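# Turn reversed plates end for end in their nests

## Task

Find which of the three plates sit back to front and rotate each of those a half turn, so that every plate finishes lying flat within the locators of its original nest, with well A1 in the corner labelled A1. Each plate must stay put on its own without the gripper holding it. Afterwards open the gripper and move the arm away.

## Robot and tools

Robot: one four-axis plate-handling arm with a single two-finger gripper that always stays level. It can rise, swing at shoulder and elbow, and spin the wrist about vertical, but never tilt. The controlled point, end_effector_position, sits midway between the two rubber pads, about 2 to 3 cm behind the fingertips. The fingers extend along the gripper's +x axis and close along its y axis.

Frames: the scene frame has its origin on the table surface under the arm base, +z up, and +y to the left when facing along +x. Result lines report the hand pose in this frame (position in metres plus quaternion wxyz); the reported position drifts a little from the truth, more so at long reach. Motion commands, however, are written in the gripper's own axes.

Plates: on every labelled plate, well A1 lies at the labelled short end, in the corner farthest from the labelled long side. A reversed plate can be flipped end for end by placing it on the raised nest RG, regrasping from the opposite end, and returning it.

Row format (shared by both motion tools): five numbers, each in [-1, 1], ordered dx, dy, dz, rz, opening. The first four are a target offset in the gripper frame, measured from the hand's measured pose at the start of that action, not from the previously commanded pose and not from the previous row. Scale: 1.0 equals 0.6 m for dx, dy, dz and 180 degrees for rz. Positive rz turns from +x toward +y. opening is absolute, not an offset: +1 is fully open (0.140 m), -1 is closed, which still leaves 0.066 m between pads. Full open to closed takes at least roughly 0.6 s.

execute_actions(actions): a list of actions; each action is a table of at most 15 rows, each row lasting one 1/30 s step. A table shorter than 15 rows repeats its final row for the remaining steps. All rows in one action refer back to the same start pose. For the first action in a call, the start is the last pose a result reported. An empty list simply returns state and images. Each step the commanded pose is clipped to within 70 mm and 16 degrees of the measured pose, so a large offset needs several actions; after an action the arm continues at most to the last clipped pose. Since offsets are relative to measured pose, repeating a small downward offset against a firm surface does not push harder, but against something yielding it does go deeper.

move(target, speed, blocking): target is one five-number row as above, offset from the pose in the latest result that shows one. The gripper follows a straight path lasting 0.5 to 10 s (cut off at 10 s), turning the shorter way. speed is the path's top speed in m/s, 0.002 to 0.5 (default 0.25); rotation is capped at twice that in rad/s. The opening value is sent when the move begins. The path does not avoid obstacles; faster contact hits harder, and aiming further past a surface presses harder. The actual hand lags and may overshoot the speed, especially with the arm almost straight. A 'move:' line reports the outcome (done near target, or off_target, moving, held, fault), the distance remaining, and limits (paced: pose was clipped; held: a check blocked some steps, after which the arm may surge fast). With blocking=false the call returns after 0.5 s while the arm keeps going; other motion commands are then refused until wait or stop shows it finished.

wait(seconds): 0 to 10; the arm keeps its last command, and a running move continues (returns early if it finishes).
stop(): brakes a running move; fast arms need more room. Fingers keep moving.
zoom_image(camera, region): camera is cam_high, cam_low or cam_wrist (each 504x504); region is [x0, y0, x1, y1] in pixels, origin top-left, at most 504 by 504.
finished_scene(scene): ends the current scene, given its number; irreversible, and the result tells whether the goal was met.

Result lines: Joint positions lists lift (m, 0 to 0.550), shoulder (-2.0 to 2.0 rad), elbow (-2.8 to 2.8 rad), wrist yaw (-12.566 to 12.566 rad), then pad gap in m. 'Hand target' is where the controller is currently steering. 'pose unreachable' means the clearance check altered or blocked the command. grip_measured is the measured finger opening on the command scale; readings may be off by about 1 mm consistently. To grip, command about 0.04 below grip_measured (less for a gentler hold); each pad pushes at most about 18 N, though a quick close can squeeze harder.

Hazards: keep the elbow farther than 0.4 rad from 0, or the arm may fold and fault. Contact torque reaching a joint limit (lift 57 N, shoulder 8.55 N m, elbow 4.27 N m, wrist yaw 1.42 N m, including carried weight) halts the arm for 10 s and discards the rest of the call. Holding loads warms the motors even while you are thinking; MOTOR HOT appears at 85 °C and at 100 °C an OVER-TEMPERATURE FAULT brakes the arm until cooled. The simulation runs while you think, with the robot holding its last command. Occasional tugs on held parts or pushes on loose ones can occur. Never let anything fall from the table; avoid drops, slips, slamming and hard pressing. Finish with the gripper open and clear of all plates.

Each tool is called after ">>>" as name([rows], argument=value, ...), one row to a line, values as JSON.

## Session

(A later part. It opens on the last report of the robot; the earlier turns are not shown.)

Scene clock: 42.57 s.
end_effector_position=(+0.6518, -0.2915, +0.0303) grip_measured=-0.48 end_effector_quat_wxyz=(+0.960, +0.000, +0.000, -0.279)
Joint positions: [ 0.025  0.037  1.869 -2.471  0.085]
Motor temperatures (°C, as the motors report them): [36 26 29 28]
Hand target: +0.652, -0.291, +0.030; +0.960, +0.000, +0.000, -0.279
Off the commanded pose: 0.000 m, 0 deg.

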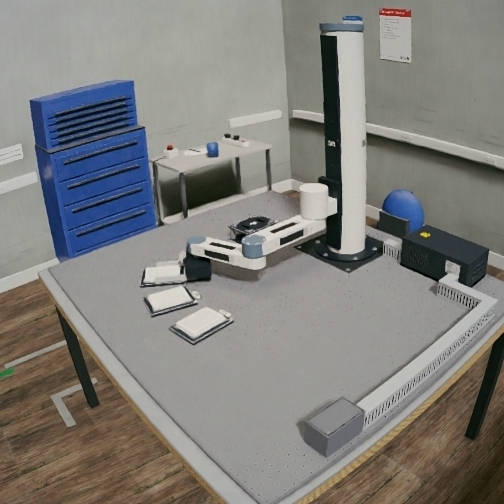

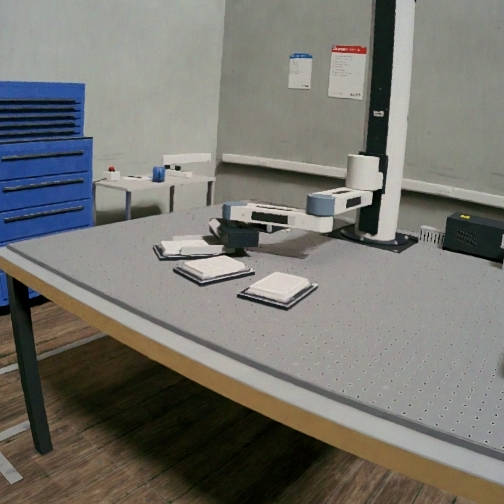

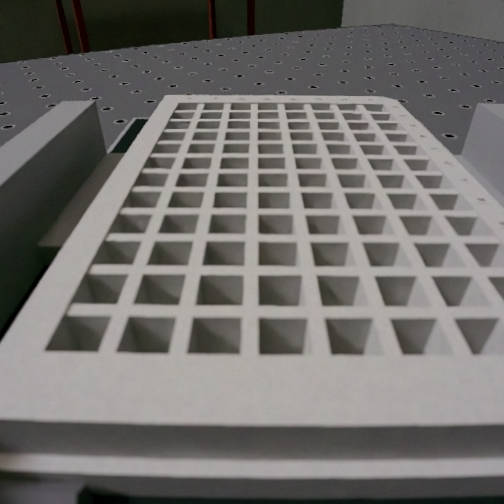

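>>> move(target=[0, 0, 0.07, 0, -0.53], speed=0.1)

>>> move(target=[-0.5912, 0.3978, 0, 0.68, -0.53], speed=0.4)

>>> move(target=[0, 0, -0.08, 0, -0.53], speed=0.1)

>>> move(target=[0, 0, -0.0097, 0, -0.53], speed=0.012)

>>> move(target=[0, 0, 0, 0, 0])

>>> move(target=[0, 0, 0.04, 0, 0], speed=0.15)

>>> move(target=[0, 0, 0, -0.995, 0], speed=0.5)

>>> move(target=[0, 0, -0.04, -0.005, 0], speed=0.05)

Scene clock: 44.90 s.
end_effector_position=(+0.6518, -0.2915, +0.0723) grip_measured=-0.48 end_effector_quat_wxyz=(+0.960, +0.000, +0.000, -0.279)
Joint positions: [ 0.067  0.037  1.869 -2.471  0.085]
Motor temperatures (°C, as the motors report them): [36 26 29 28]
Hand target: +0.652, -0.291, +0.072; +0.960, +0.000, +0.000, -0.279
Off the commanded pose: 0.000 m, 0 deg.
move: done

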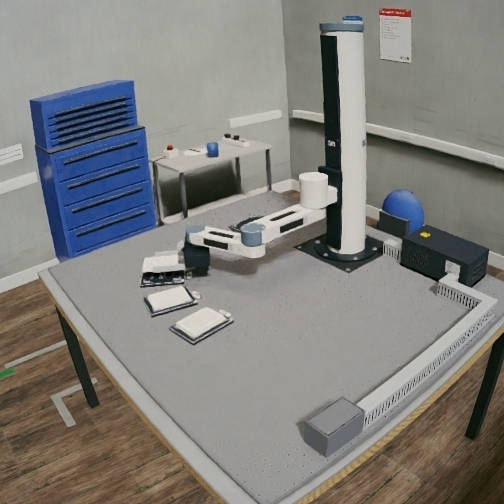

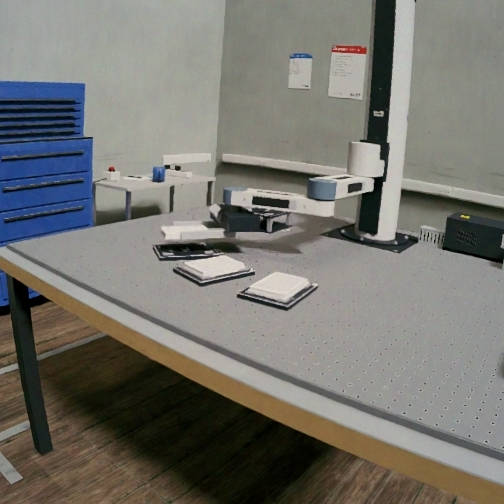

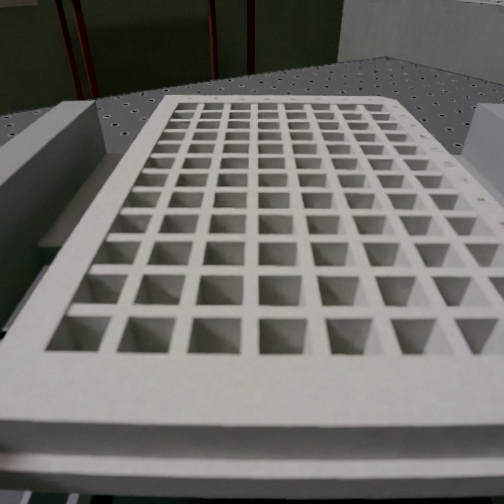

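Scene clock: 47.93 s.
end_effector_position=(+0.4802, +0.1002, +0.0723) grip_measured=-0.48 end_effector_quat_wxyz=(+0.707, +0.000, +0.000, +0.707)
Joint positions: [ 0.067  0.707  1.259 -0.394  0.085]
Motor temperatures (°C, as the motors report them): [36 26 29 28]
Hand target: +0.480, +0.100, +0.072; +0.707, +0.000, +0.000, +0.707
Off the commanded pose: 0.000 m, 0 deg.
move: done

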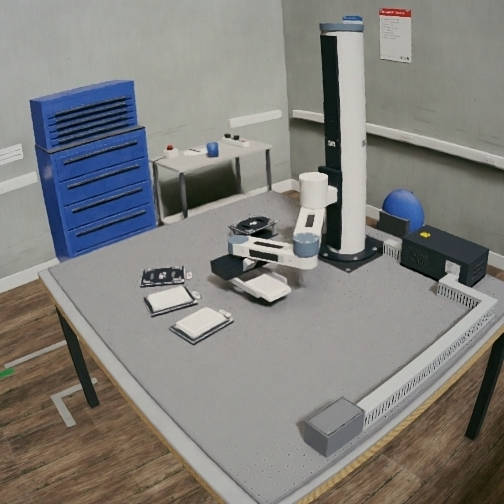

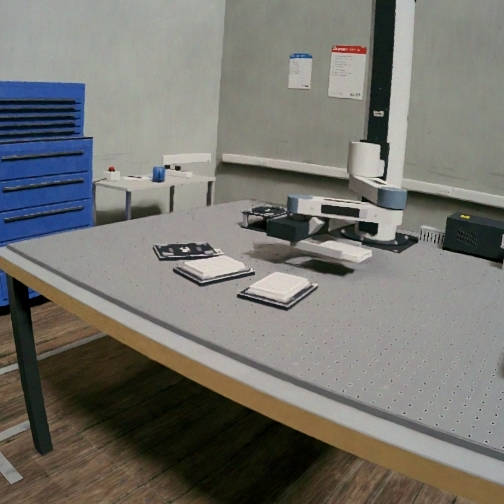

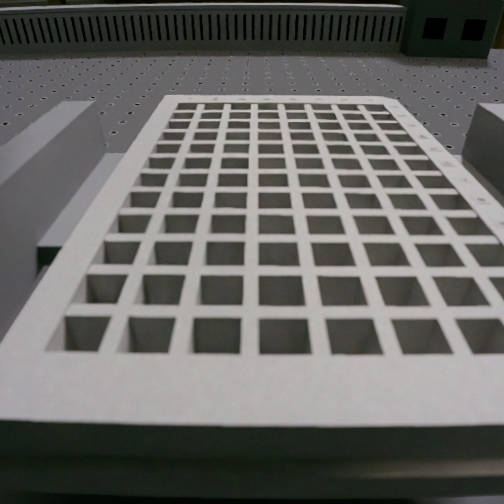

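Scene clock: 48.70 s.
end_effector_position=(+0.4802, +0.1002, +0.0242) grip_measured=-0.48 end_effector_quat_wxyz=(+0.707, +0.000, +0.000, +0.707)
Joint positions: [ 0.019  0.707  1.259 -0.394  0.085]
Motor temperatures (°C, as the motors report them): [36 26 29 28]
Hand target: +0.480, +0.100, +0.024; +0.707, +0.000, +0.000, +0.707
Off the commanded pose: 0.000 m, 0 deg.
move: done

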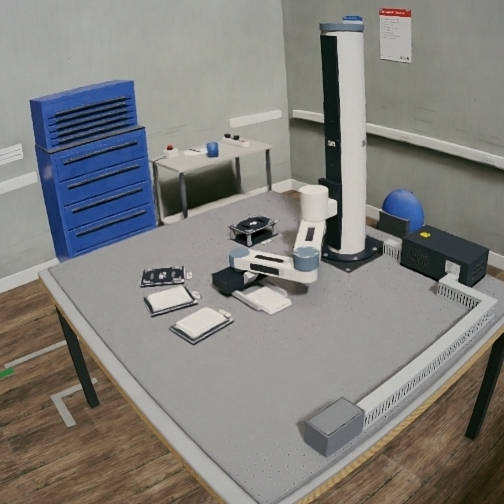

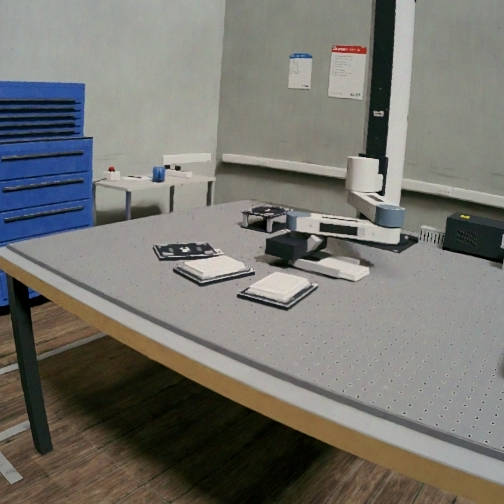

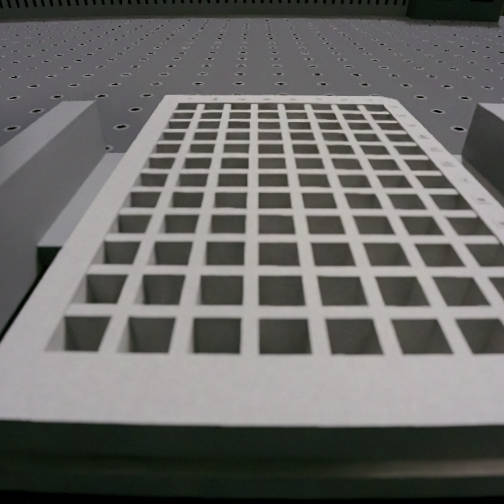

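Scene clock: 49.40 s.
end_effector_position=(+0.4802, +0.1002, +0.0184) grip_measured=-0.48 end_effector_quat_wxyz=(+0.707, +0.000, +0.000, +0.707)
Joint positions: [ 0.013  0.707  1.259 -0.394  0.085]
Motor temperatures (°C, as the motors report them): [36 26 29 28]
Hand target: +0.480, +0.100, +0.018; +0.707, +0.000, +0.000, +0.707
Off the commanded pose: 0.000 m, 0 deg.
move: done

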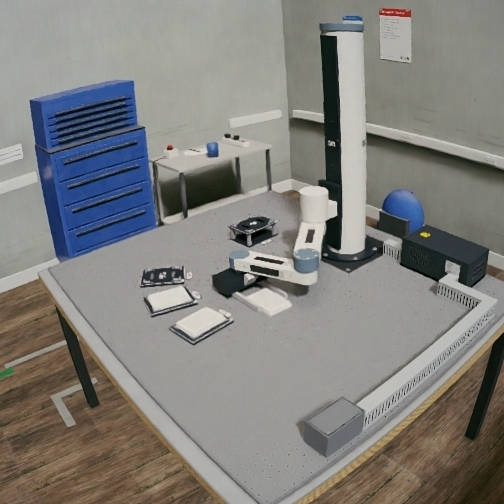

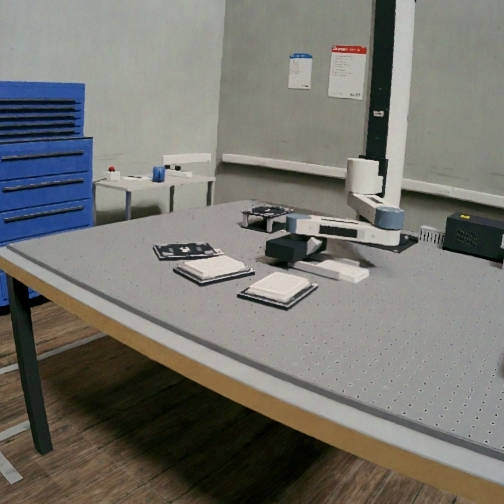

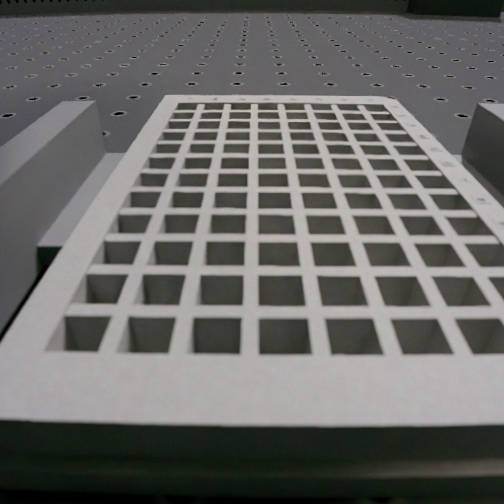

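Scene clock: 49.90 s.
end_effector_position=(+0.4802, +0.1002, +0.0184) grip_measured=+0.00 end_effector_quat_wxyz=(+0.707, +0.000, +0.000, +0.707)
Joint positions: [ 0.013  0.707  1.259 -0.394  0.103]
Motor temperatures (°C, as the motors report them): [36 26 29 28]
Hand target: +0.480, +0.100, +0.018; +0.707, +0.000, +0.000, +0.707
Off the commanded pose: 0.000 m, 0 deg.
move: done

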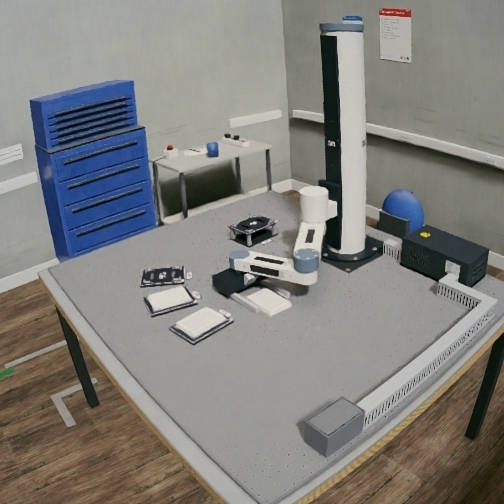

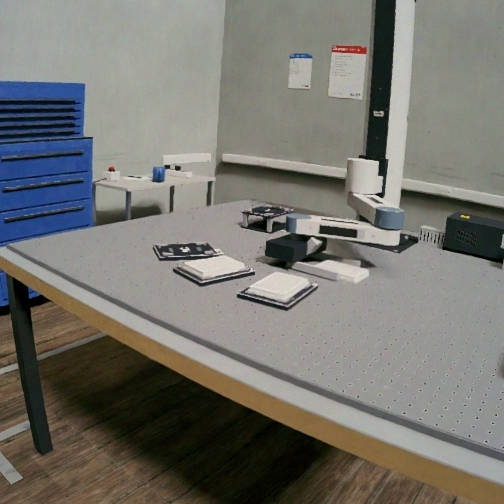

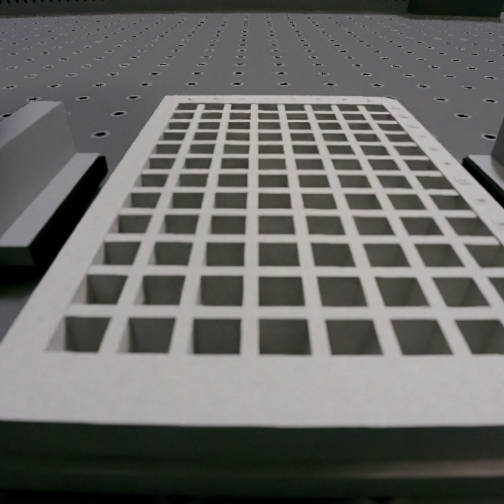

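Scene clock: 50.60 s.
end_effector_position=(+0.4802, +0.1002, +0.0425) grip_measured=+0.00 end_effector_quat_wxyz=(+0.707, +0.000, +0.000, +0.707)
Joint positions: [ 0.037  0.707  1.259 -0.394  0.103]
Motor temperatures (°C, as the motors report them): [36 26 29 28]
Hand target: +0.480, +0.100, +0.042; +0.707, +0.000, +0.000, +0.707
Off the commanded pose: 0.000 m, 0 deg.
move: done

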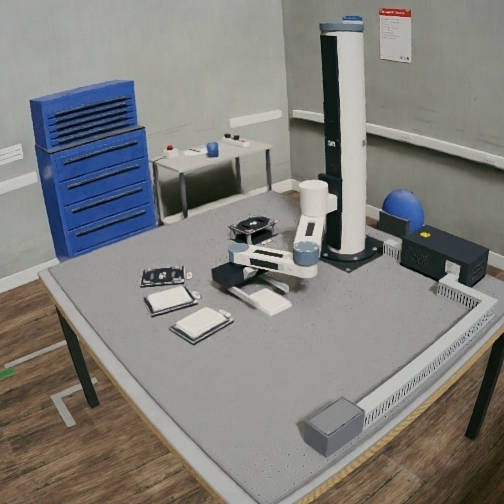

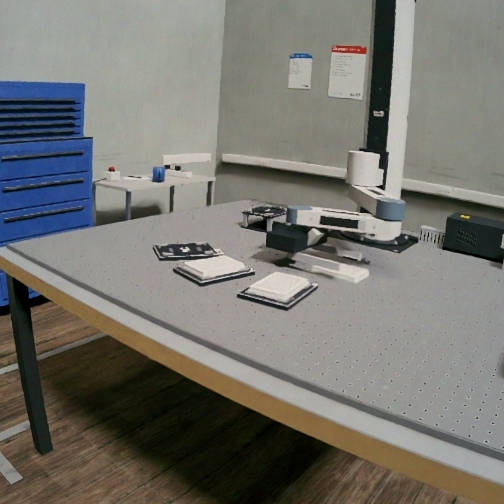

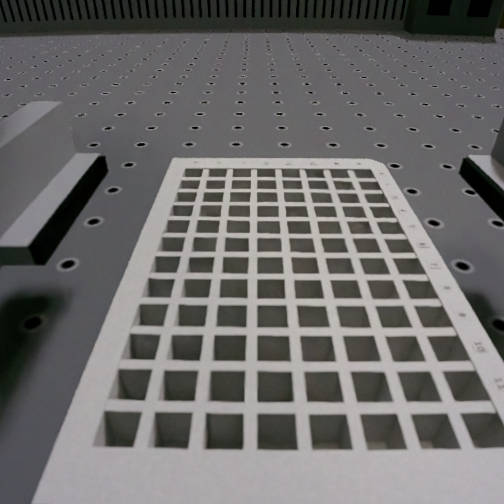

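Scene clock: 54.13 s.
end_effector_position=(+0.4802, +0.1000, +0.0425) grip_measured=+0.00 end_effector_quat_wxyz=(+0.713, +0.000, +0.000, -0.701)
Joint positions: [ 0.037  1.336  1.671 -4.561  0.103]
Motor temperatures (°C, as the motors report them): [36 26 29 28]
Hand target: +0.480, +0.100, +0.042; +0.713, +0.000, +0.000, -0.702
Off the commanded pose: 0.000 m, 0 deg.
move: done

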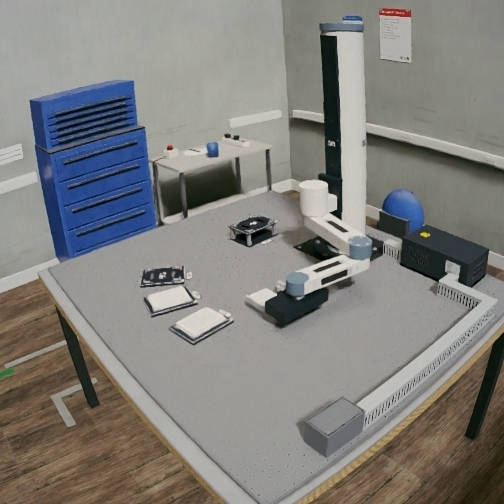

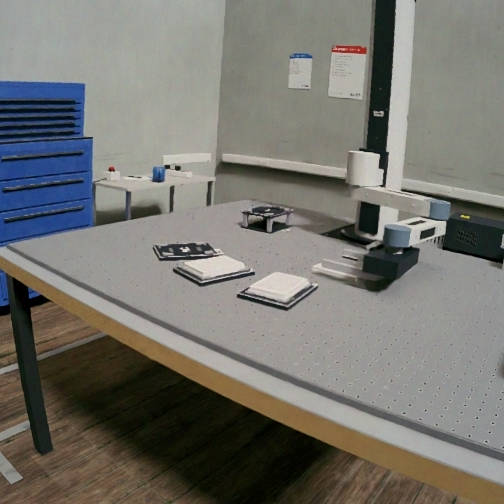

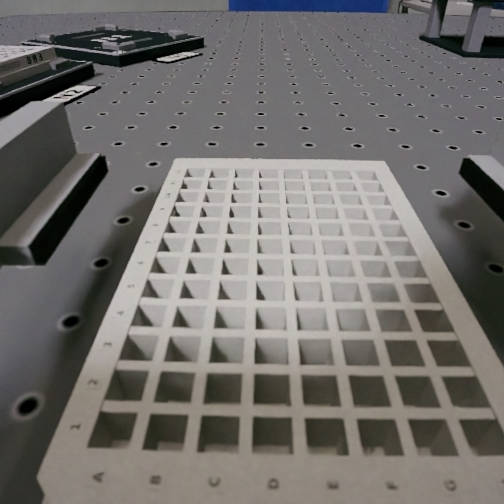

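Scene clock: 54.83 s.
end_effector_position=(+0.4802, +0.1000, +0.0184) grip_measured=+0.00 end_effector_quat_wxyz=(+0.707, +0.000, +0.000, -0.707)
Joint positions: [ 0.013  1.328  1.68  -4.579  0.103]
Motor temperatures (°C, as the motors report them): [36 26 29 28]
Hand target: +0.480, +0.100, +0.018; +0.707, +0.000, +0.000, -0.707
Off the commanded pose: 0.000 m, 0 deg.
move: done

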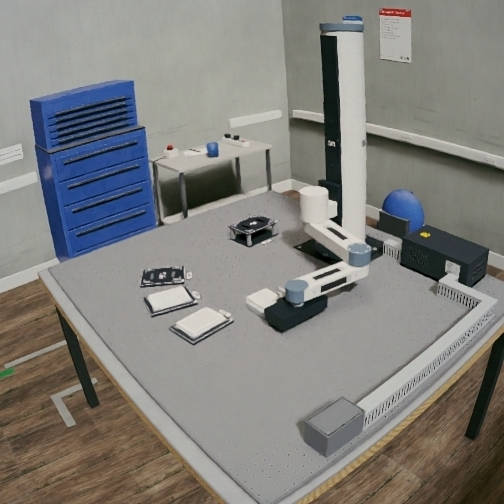

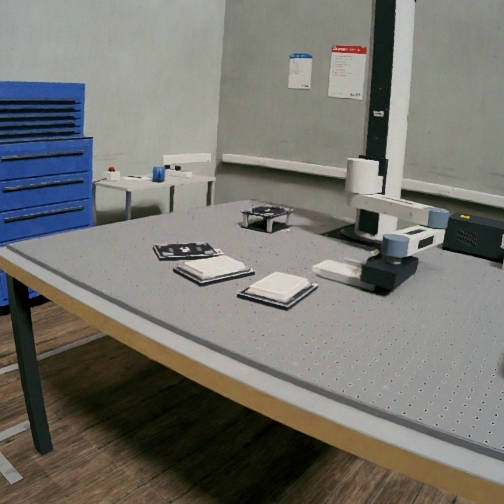

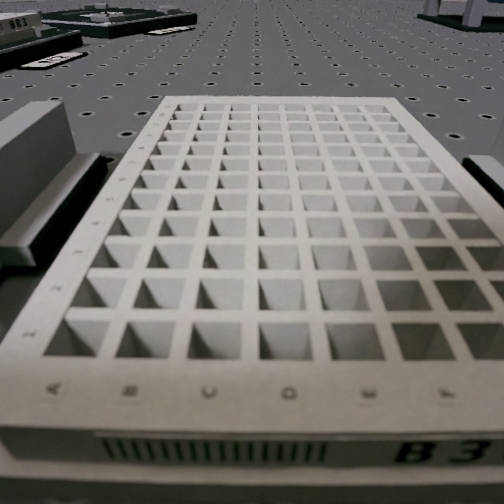

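>>> execute_actions([
  [[-0.0014,0,0,0,-0.3]],
  [[0,0,0,0,-0.44]],
  [[0,0,0,0,-0.53]],
])

>>> move(target=[0, 0, 0.09, 0, -0.53], speed=0.1)

Scene clock: 56.57 s.
end_effector_position=(+0.4803, +0.1009, +0.0184) grip_measured=-0.48 end_effector_quat_wxyz=(+0.707, +0.000, +0.000, -0.707)
Joint positions: [ 0.013  1.329  1.684 -4.582  0.085]
Motor temperatures (°C, as the motors report them): [36 26 29 28]
Hand target: +0.480, +0.101, +0.018; +0.707, +0.000, +0.000, -0.707
Off the commanded pose: 0.000 m, 0 deg.

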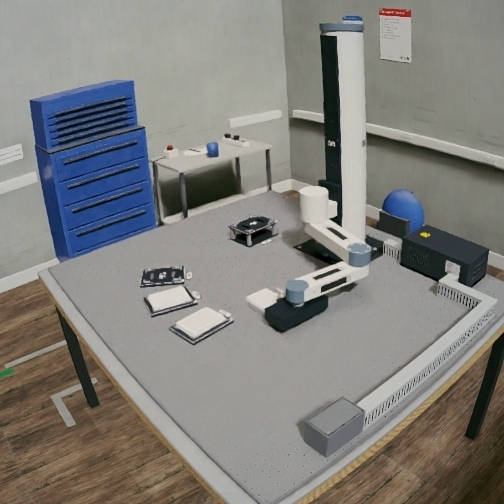

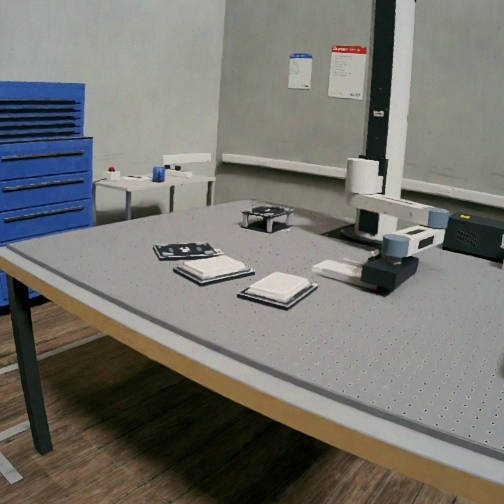

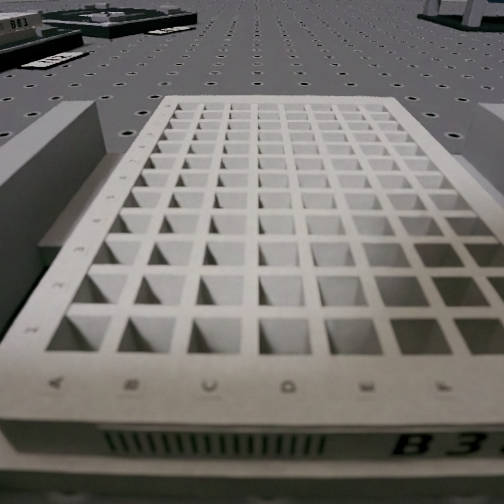

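Scene clock: 57.40 s.
end_effector_position=(+0.4803, +0.1009, +0.0725) grip_measured=-0.48 end_effector_quat_wxyz=(+0.707, +0.000, +0.000, -0.707)
Joint positions: [ 0.067  1.329  1.684 -4.582  0.085]
Motor temperatures (°C, as the motors report them): [36 26 29 28]
Hand target: +0.480, +0.101, +0.072; +0.707, +0.000, +0.000, -0.707
Off the commanded pose: 0.000 m, 0 deg.
move: done

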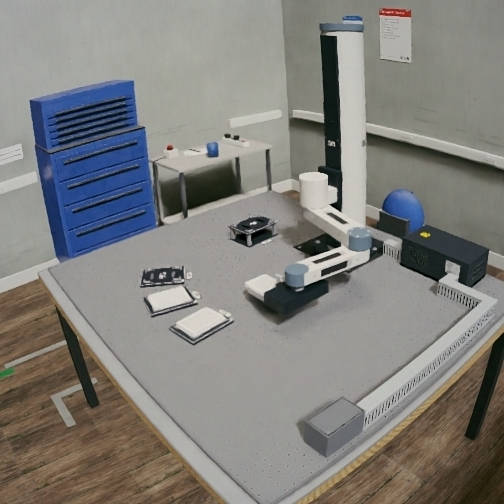

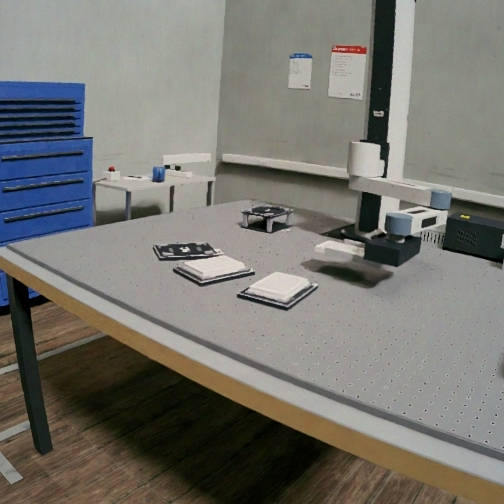

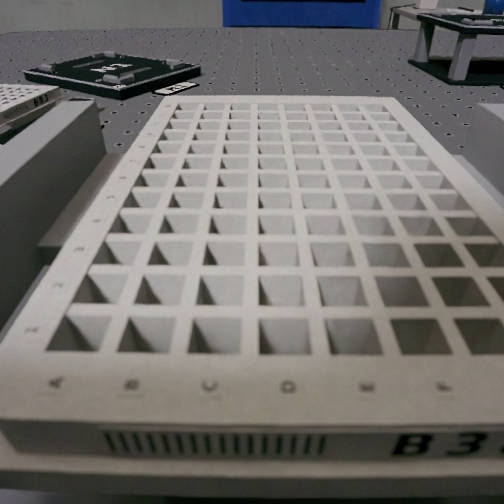

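>>> move(target=[0.6538, 0.286, 0, 0.32, -0.53], speed=0.3)

>>> move(target=[0, 0, -0.055, 0, -0.53], speed=0.08)

Scene clock: 59.70 s.
end_effector_position=(+0.6524, -0.2912, +0.0725) grip_measured=-0.48 end_effector_quat_wxyz=(+0.960, +0.000, +0.000, -0.278)
Joint positions: [ 0.067  0.037  1.871 -2.472  0.085]
Motor temperatures (°C, as the motors report them): [36 26 29 28]
Hand target: +0.652, -0.291, +0.072; +0.960, +0.000, +0.000, -0.278
Off the commanded pose: 0.000 m, 0 deg.
move: done

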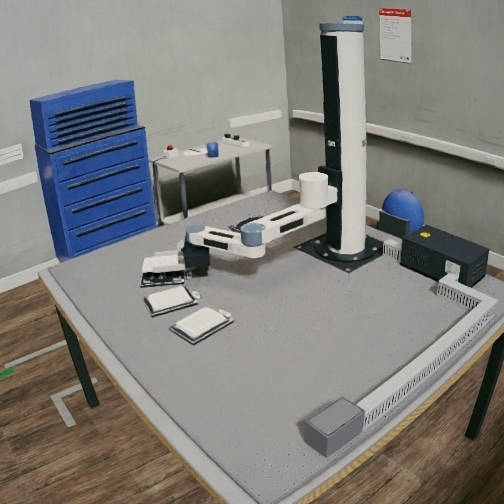

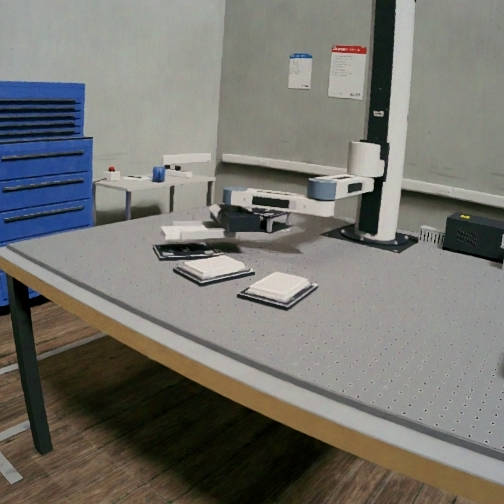

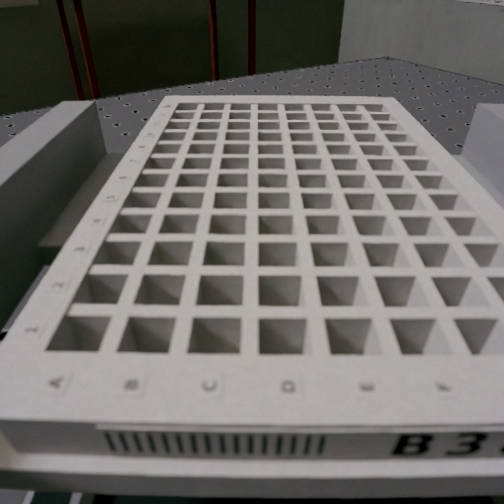

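Scene clock: 60.43 s.
end_effector_position=(+0.6524, -0.2912, +0.0394) grip_measured=-0.48 end_effector_quat_wxyz=(+0.960, +0.000, +0.000, -0.278)
Joint positions: [ 0.034  0.037  1.871 -2.472  0.085]
Motor temperatures (°C, as the motors report them): [36 26 29 28]
Hand target: +0.652, -0.291, +0.039; +0.960, +0.000, +0.000, -0.278
Off the commanded pose: 0.000 m, 0 deg.
move: done

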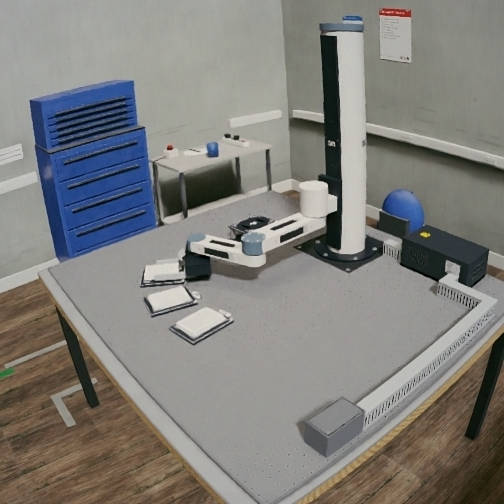

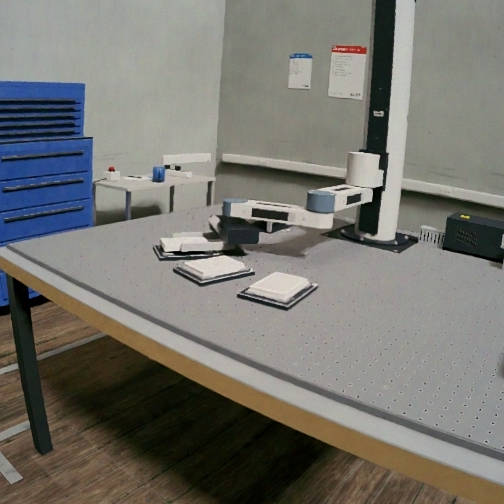

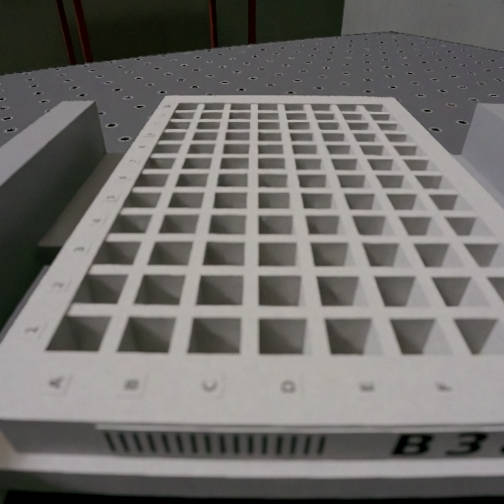

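Correction (-0.5,-0.2) mm world → dx -0.3mm, dy -0.45mm.

>>> execute_actions([
  [[-0.0005,-0.0007,0,-0.0004,-0.53]],
])

>>> move(target=[0, 0, -0.0148, 0, -0.53], speed=0.012)

Scene clock: 61.07 s.
end_effector_position=(+0.6519, -0.2914, +0.0394) grip_measured=-0.48 end_effector_quat_wxyz=(+0.960, +0.000, +0.000, -0.279)
Joint positions: [ 0.034  0.037  1.869 -2.472  0.085]
Motor temperatures (°C, as the motors report them): [36 26 29 28]
Hand target: +0.652, -0.291, +0.039; +0.960, +0.000, +0.000, -0.279
Off the commanded pose: 0.000 m, 0 deg.

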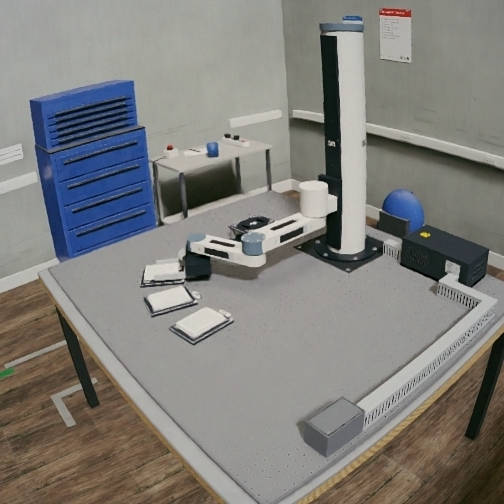

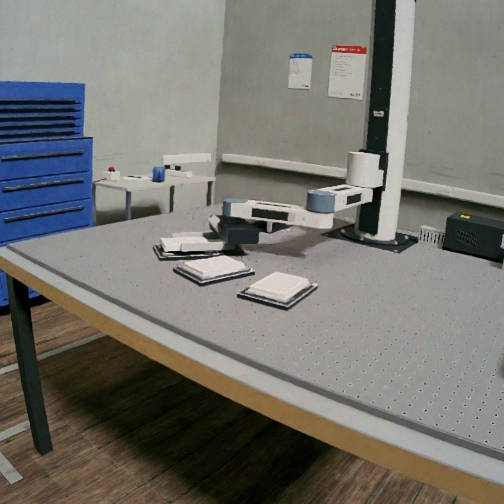

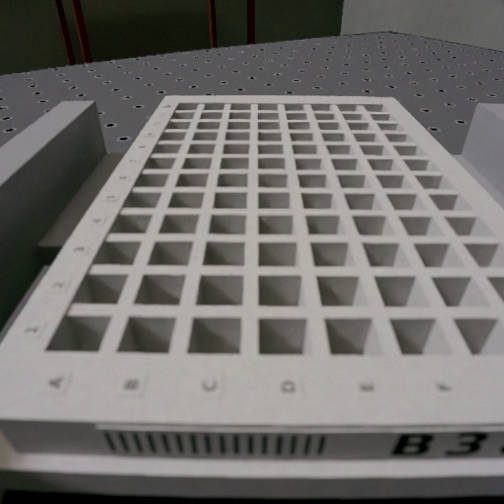

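Scene clock: 62.03 s.
end_effector_position=(+0.6519, -0.2914, +0.0305) grip_measured=-0.48 end_effector_quat_wxyz=(+0.960, +0.000, +0.000, -0.279)
Joint positions: [ 0.025  0.037  1.869 -2.472  0.085]
Motor temperatures (°C, as the motors report them): [36 26 29 28]
Hand target: +0.652, -0.291, +0.031; +0.960, +0.000, +0.000, -0.279
Off the commanded pose: 0.000 m, 0 deg.
move: done

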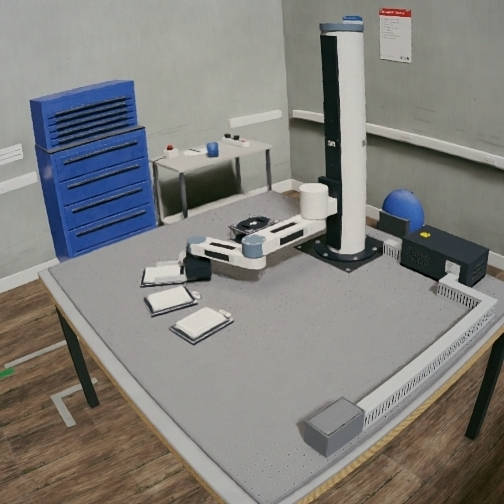

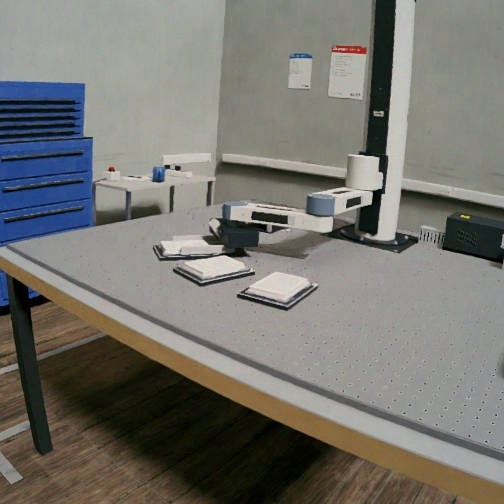

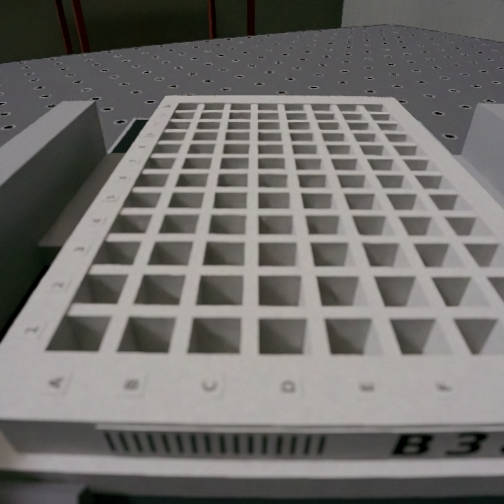

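>>> move(target=[0, 0, 0, 0, 0])

>>> move(target=[0, 0, 0.06, 0, 0], speed=0.15)

>>> move(target=[-0.25, 0.05, 0.1, 0.05, 1])

Scene clock: 62.90 s.
end_effector_position=(+0.6519, -0.2914, +0.0305) grip_measured=+0.00 end_effector_quat_wxyz=(+0.960, +0.000, +0.000, -0.279)
Joint positions: [ 0.025  0.037  1.869 -2.472  0.103]
Motor temperatures (°C, as the motors report them): [36 26 29 28]
Hand target: +0.652, -0.291, +0.030; +0.960, +0.000, +0.000, -0.279
Off the commanded pose: 0.000 m, 0 deg.
move: done

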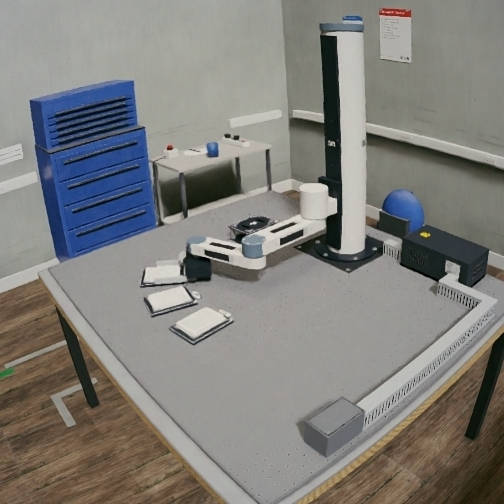

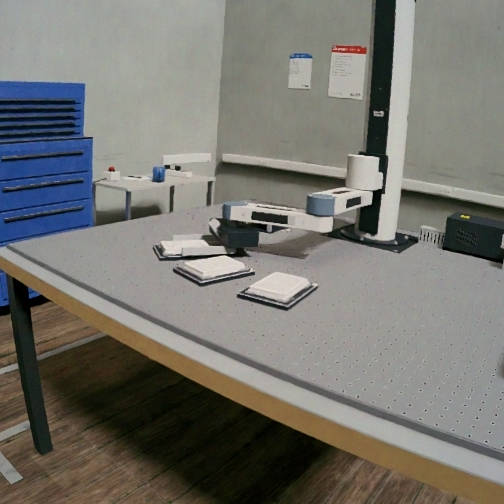

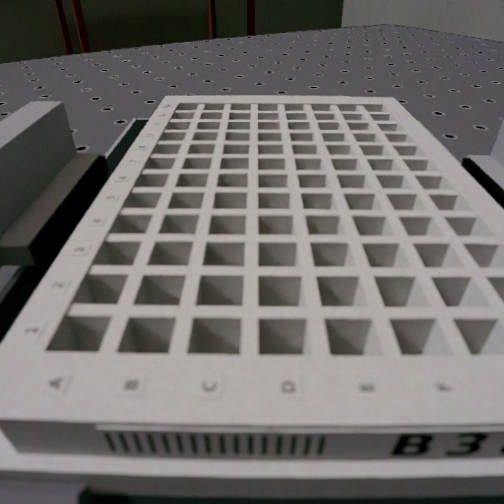

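Scene clock: 63.60 s.
end_effector_position=(+0.6519, -0.2914, +0.0665) grip_measured=+0.00 end_effector_quat_wxyz=(+0.960, +0.000, +0.000, -0.279)
Joint positions: [ 0.062  0.037  1.869 -2.472  0.103]
Motor temperatures (°C, as the motors report them): [36 26 29 28]
Hand target: +0.652, -0.291, +0.066; +0.960, +0.000, +0.000, -0.279
Off the commanded pose: 0.000 m, 0 deg.
move: done

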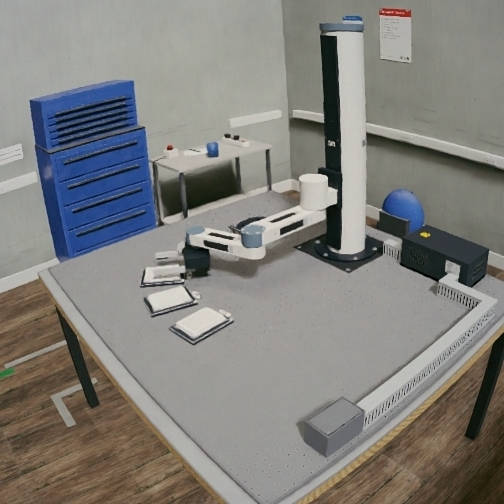

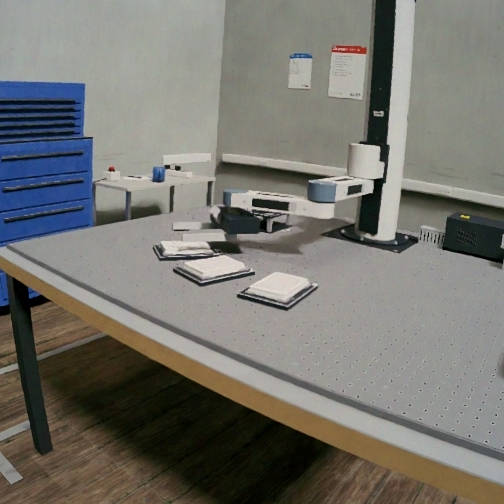

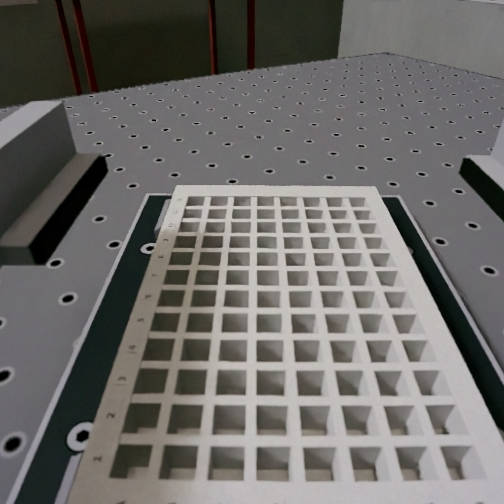

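Scene clock: 64.63 s.
end_effector_position=(+0.5413, -0.1857, +0.1266) grip_measured=+1.00 end_effector_quat_wxyz=(+0.979, +0.000, +0.000, -0.203)
Joint positions: [ 0.122  0.401  1.087 -1.897  0.14 ]
Motor temperatures (°C, as the motors report them): [36 26 29 28]
Hand target: +0.541, -0.186, +0.127; +0.979, +0.000, +0.000, -0.203
Off the commanded pose: 0.000 m, 0 deg.
move: done

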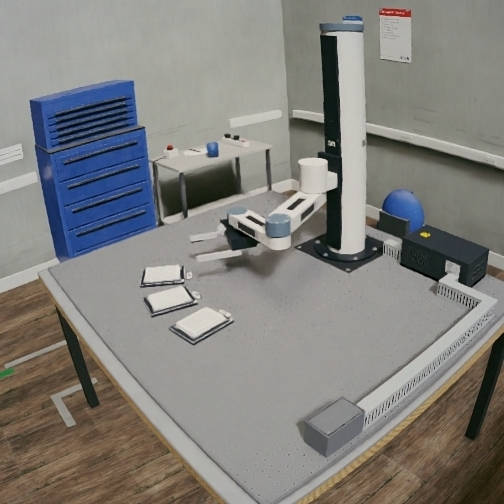

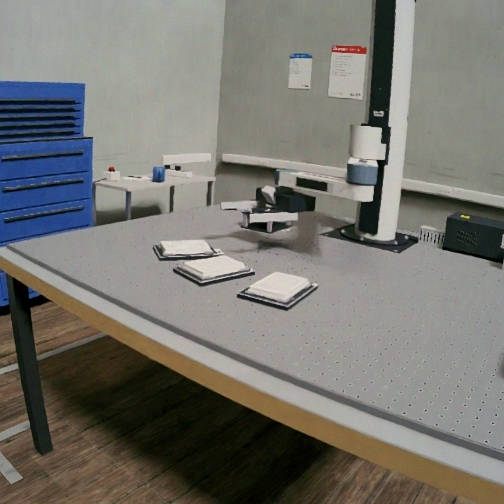

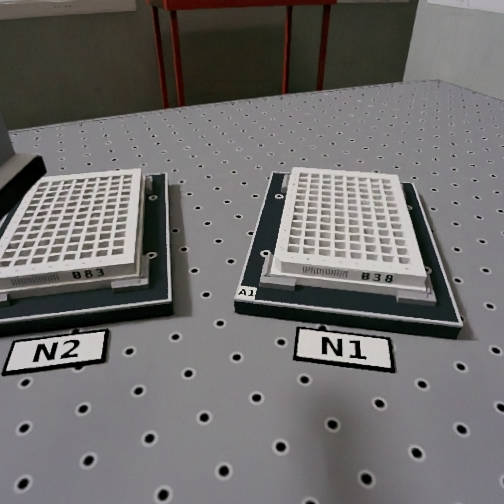

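>>> finished_scene(scene=1)

The scene is finished: the task was done.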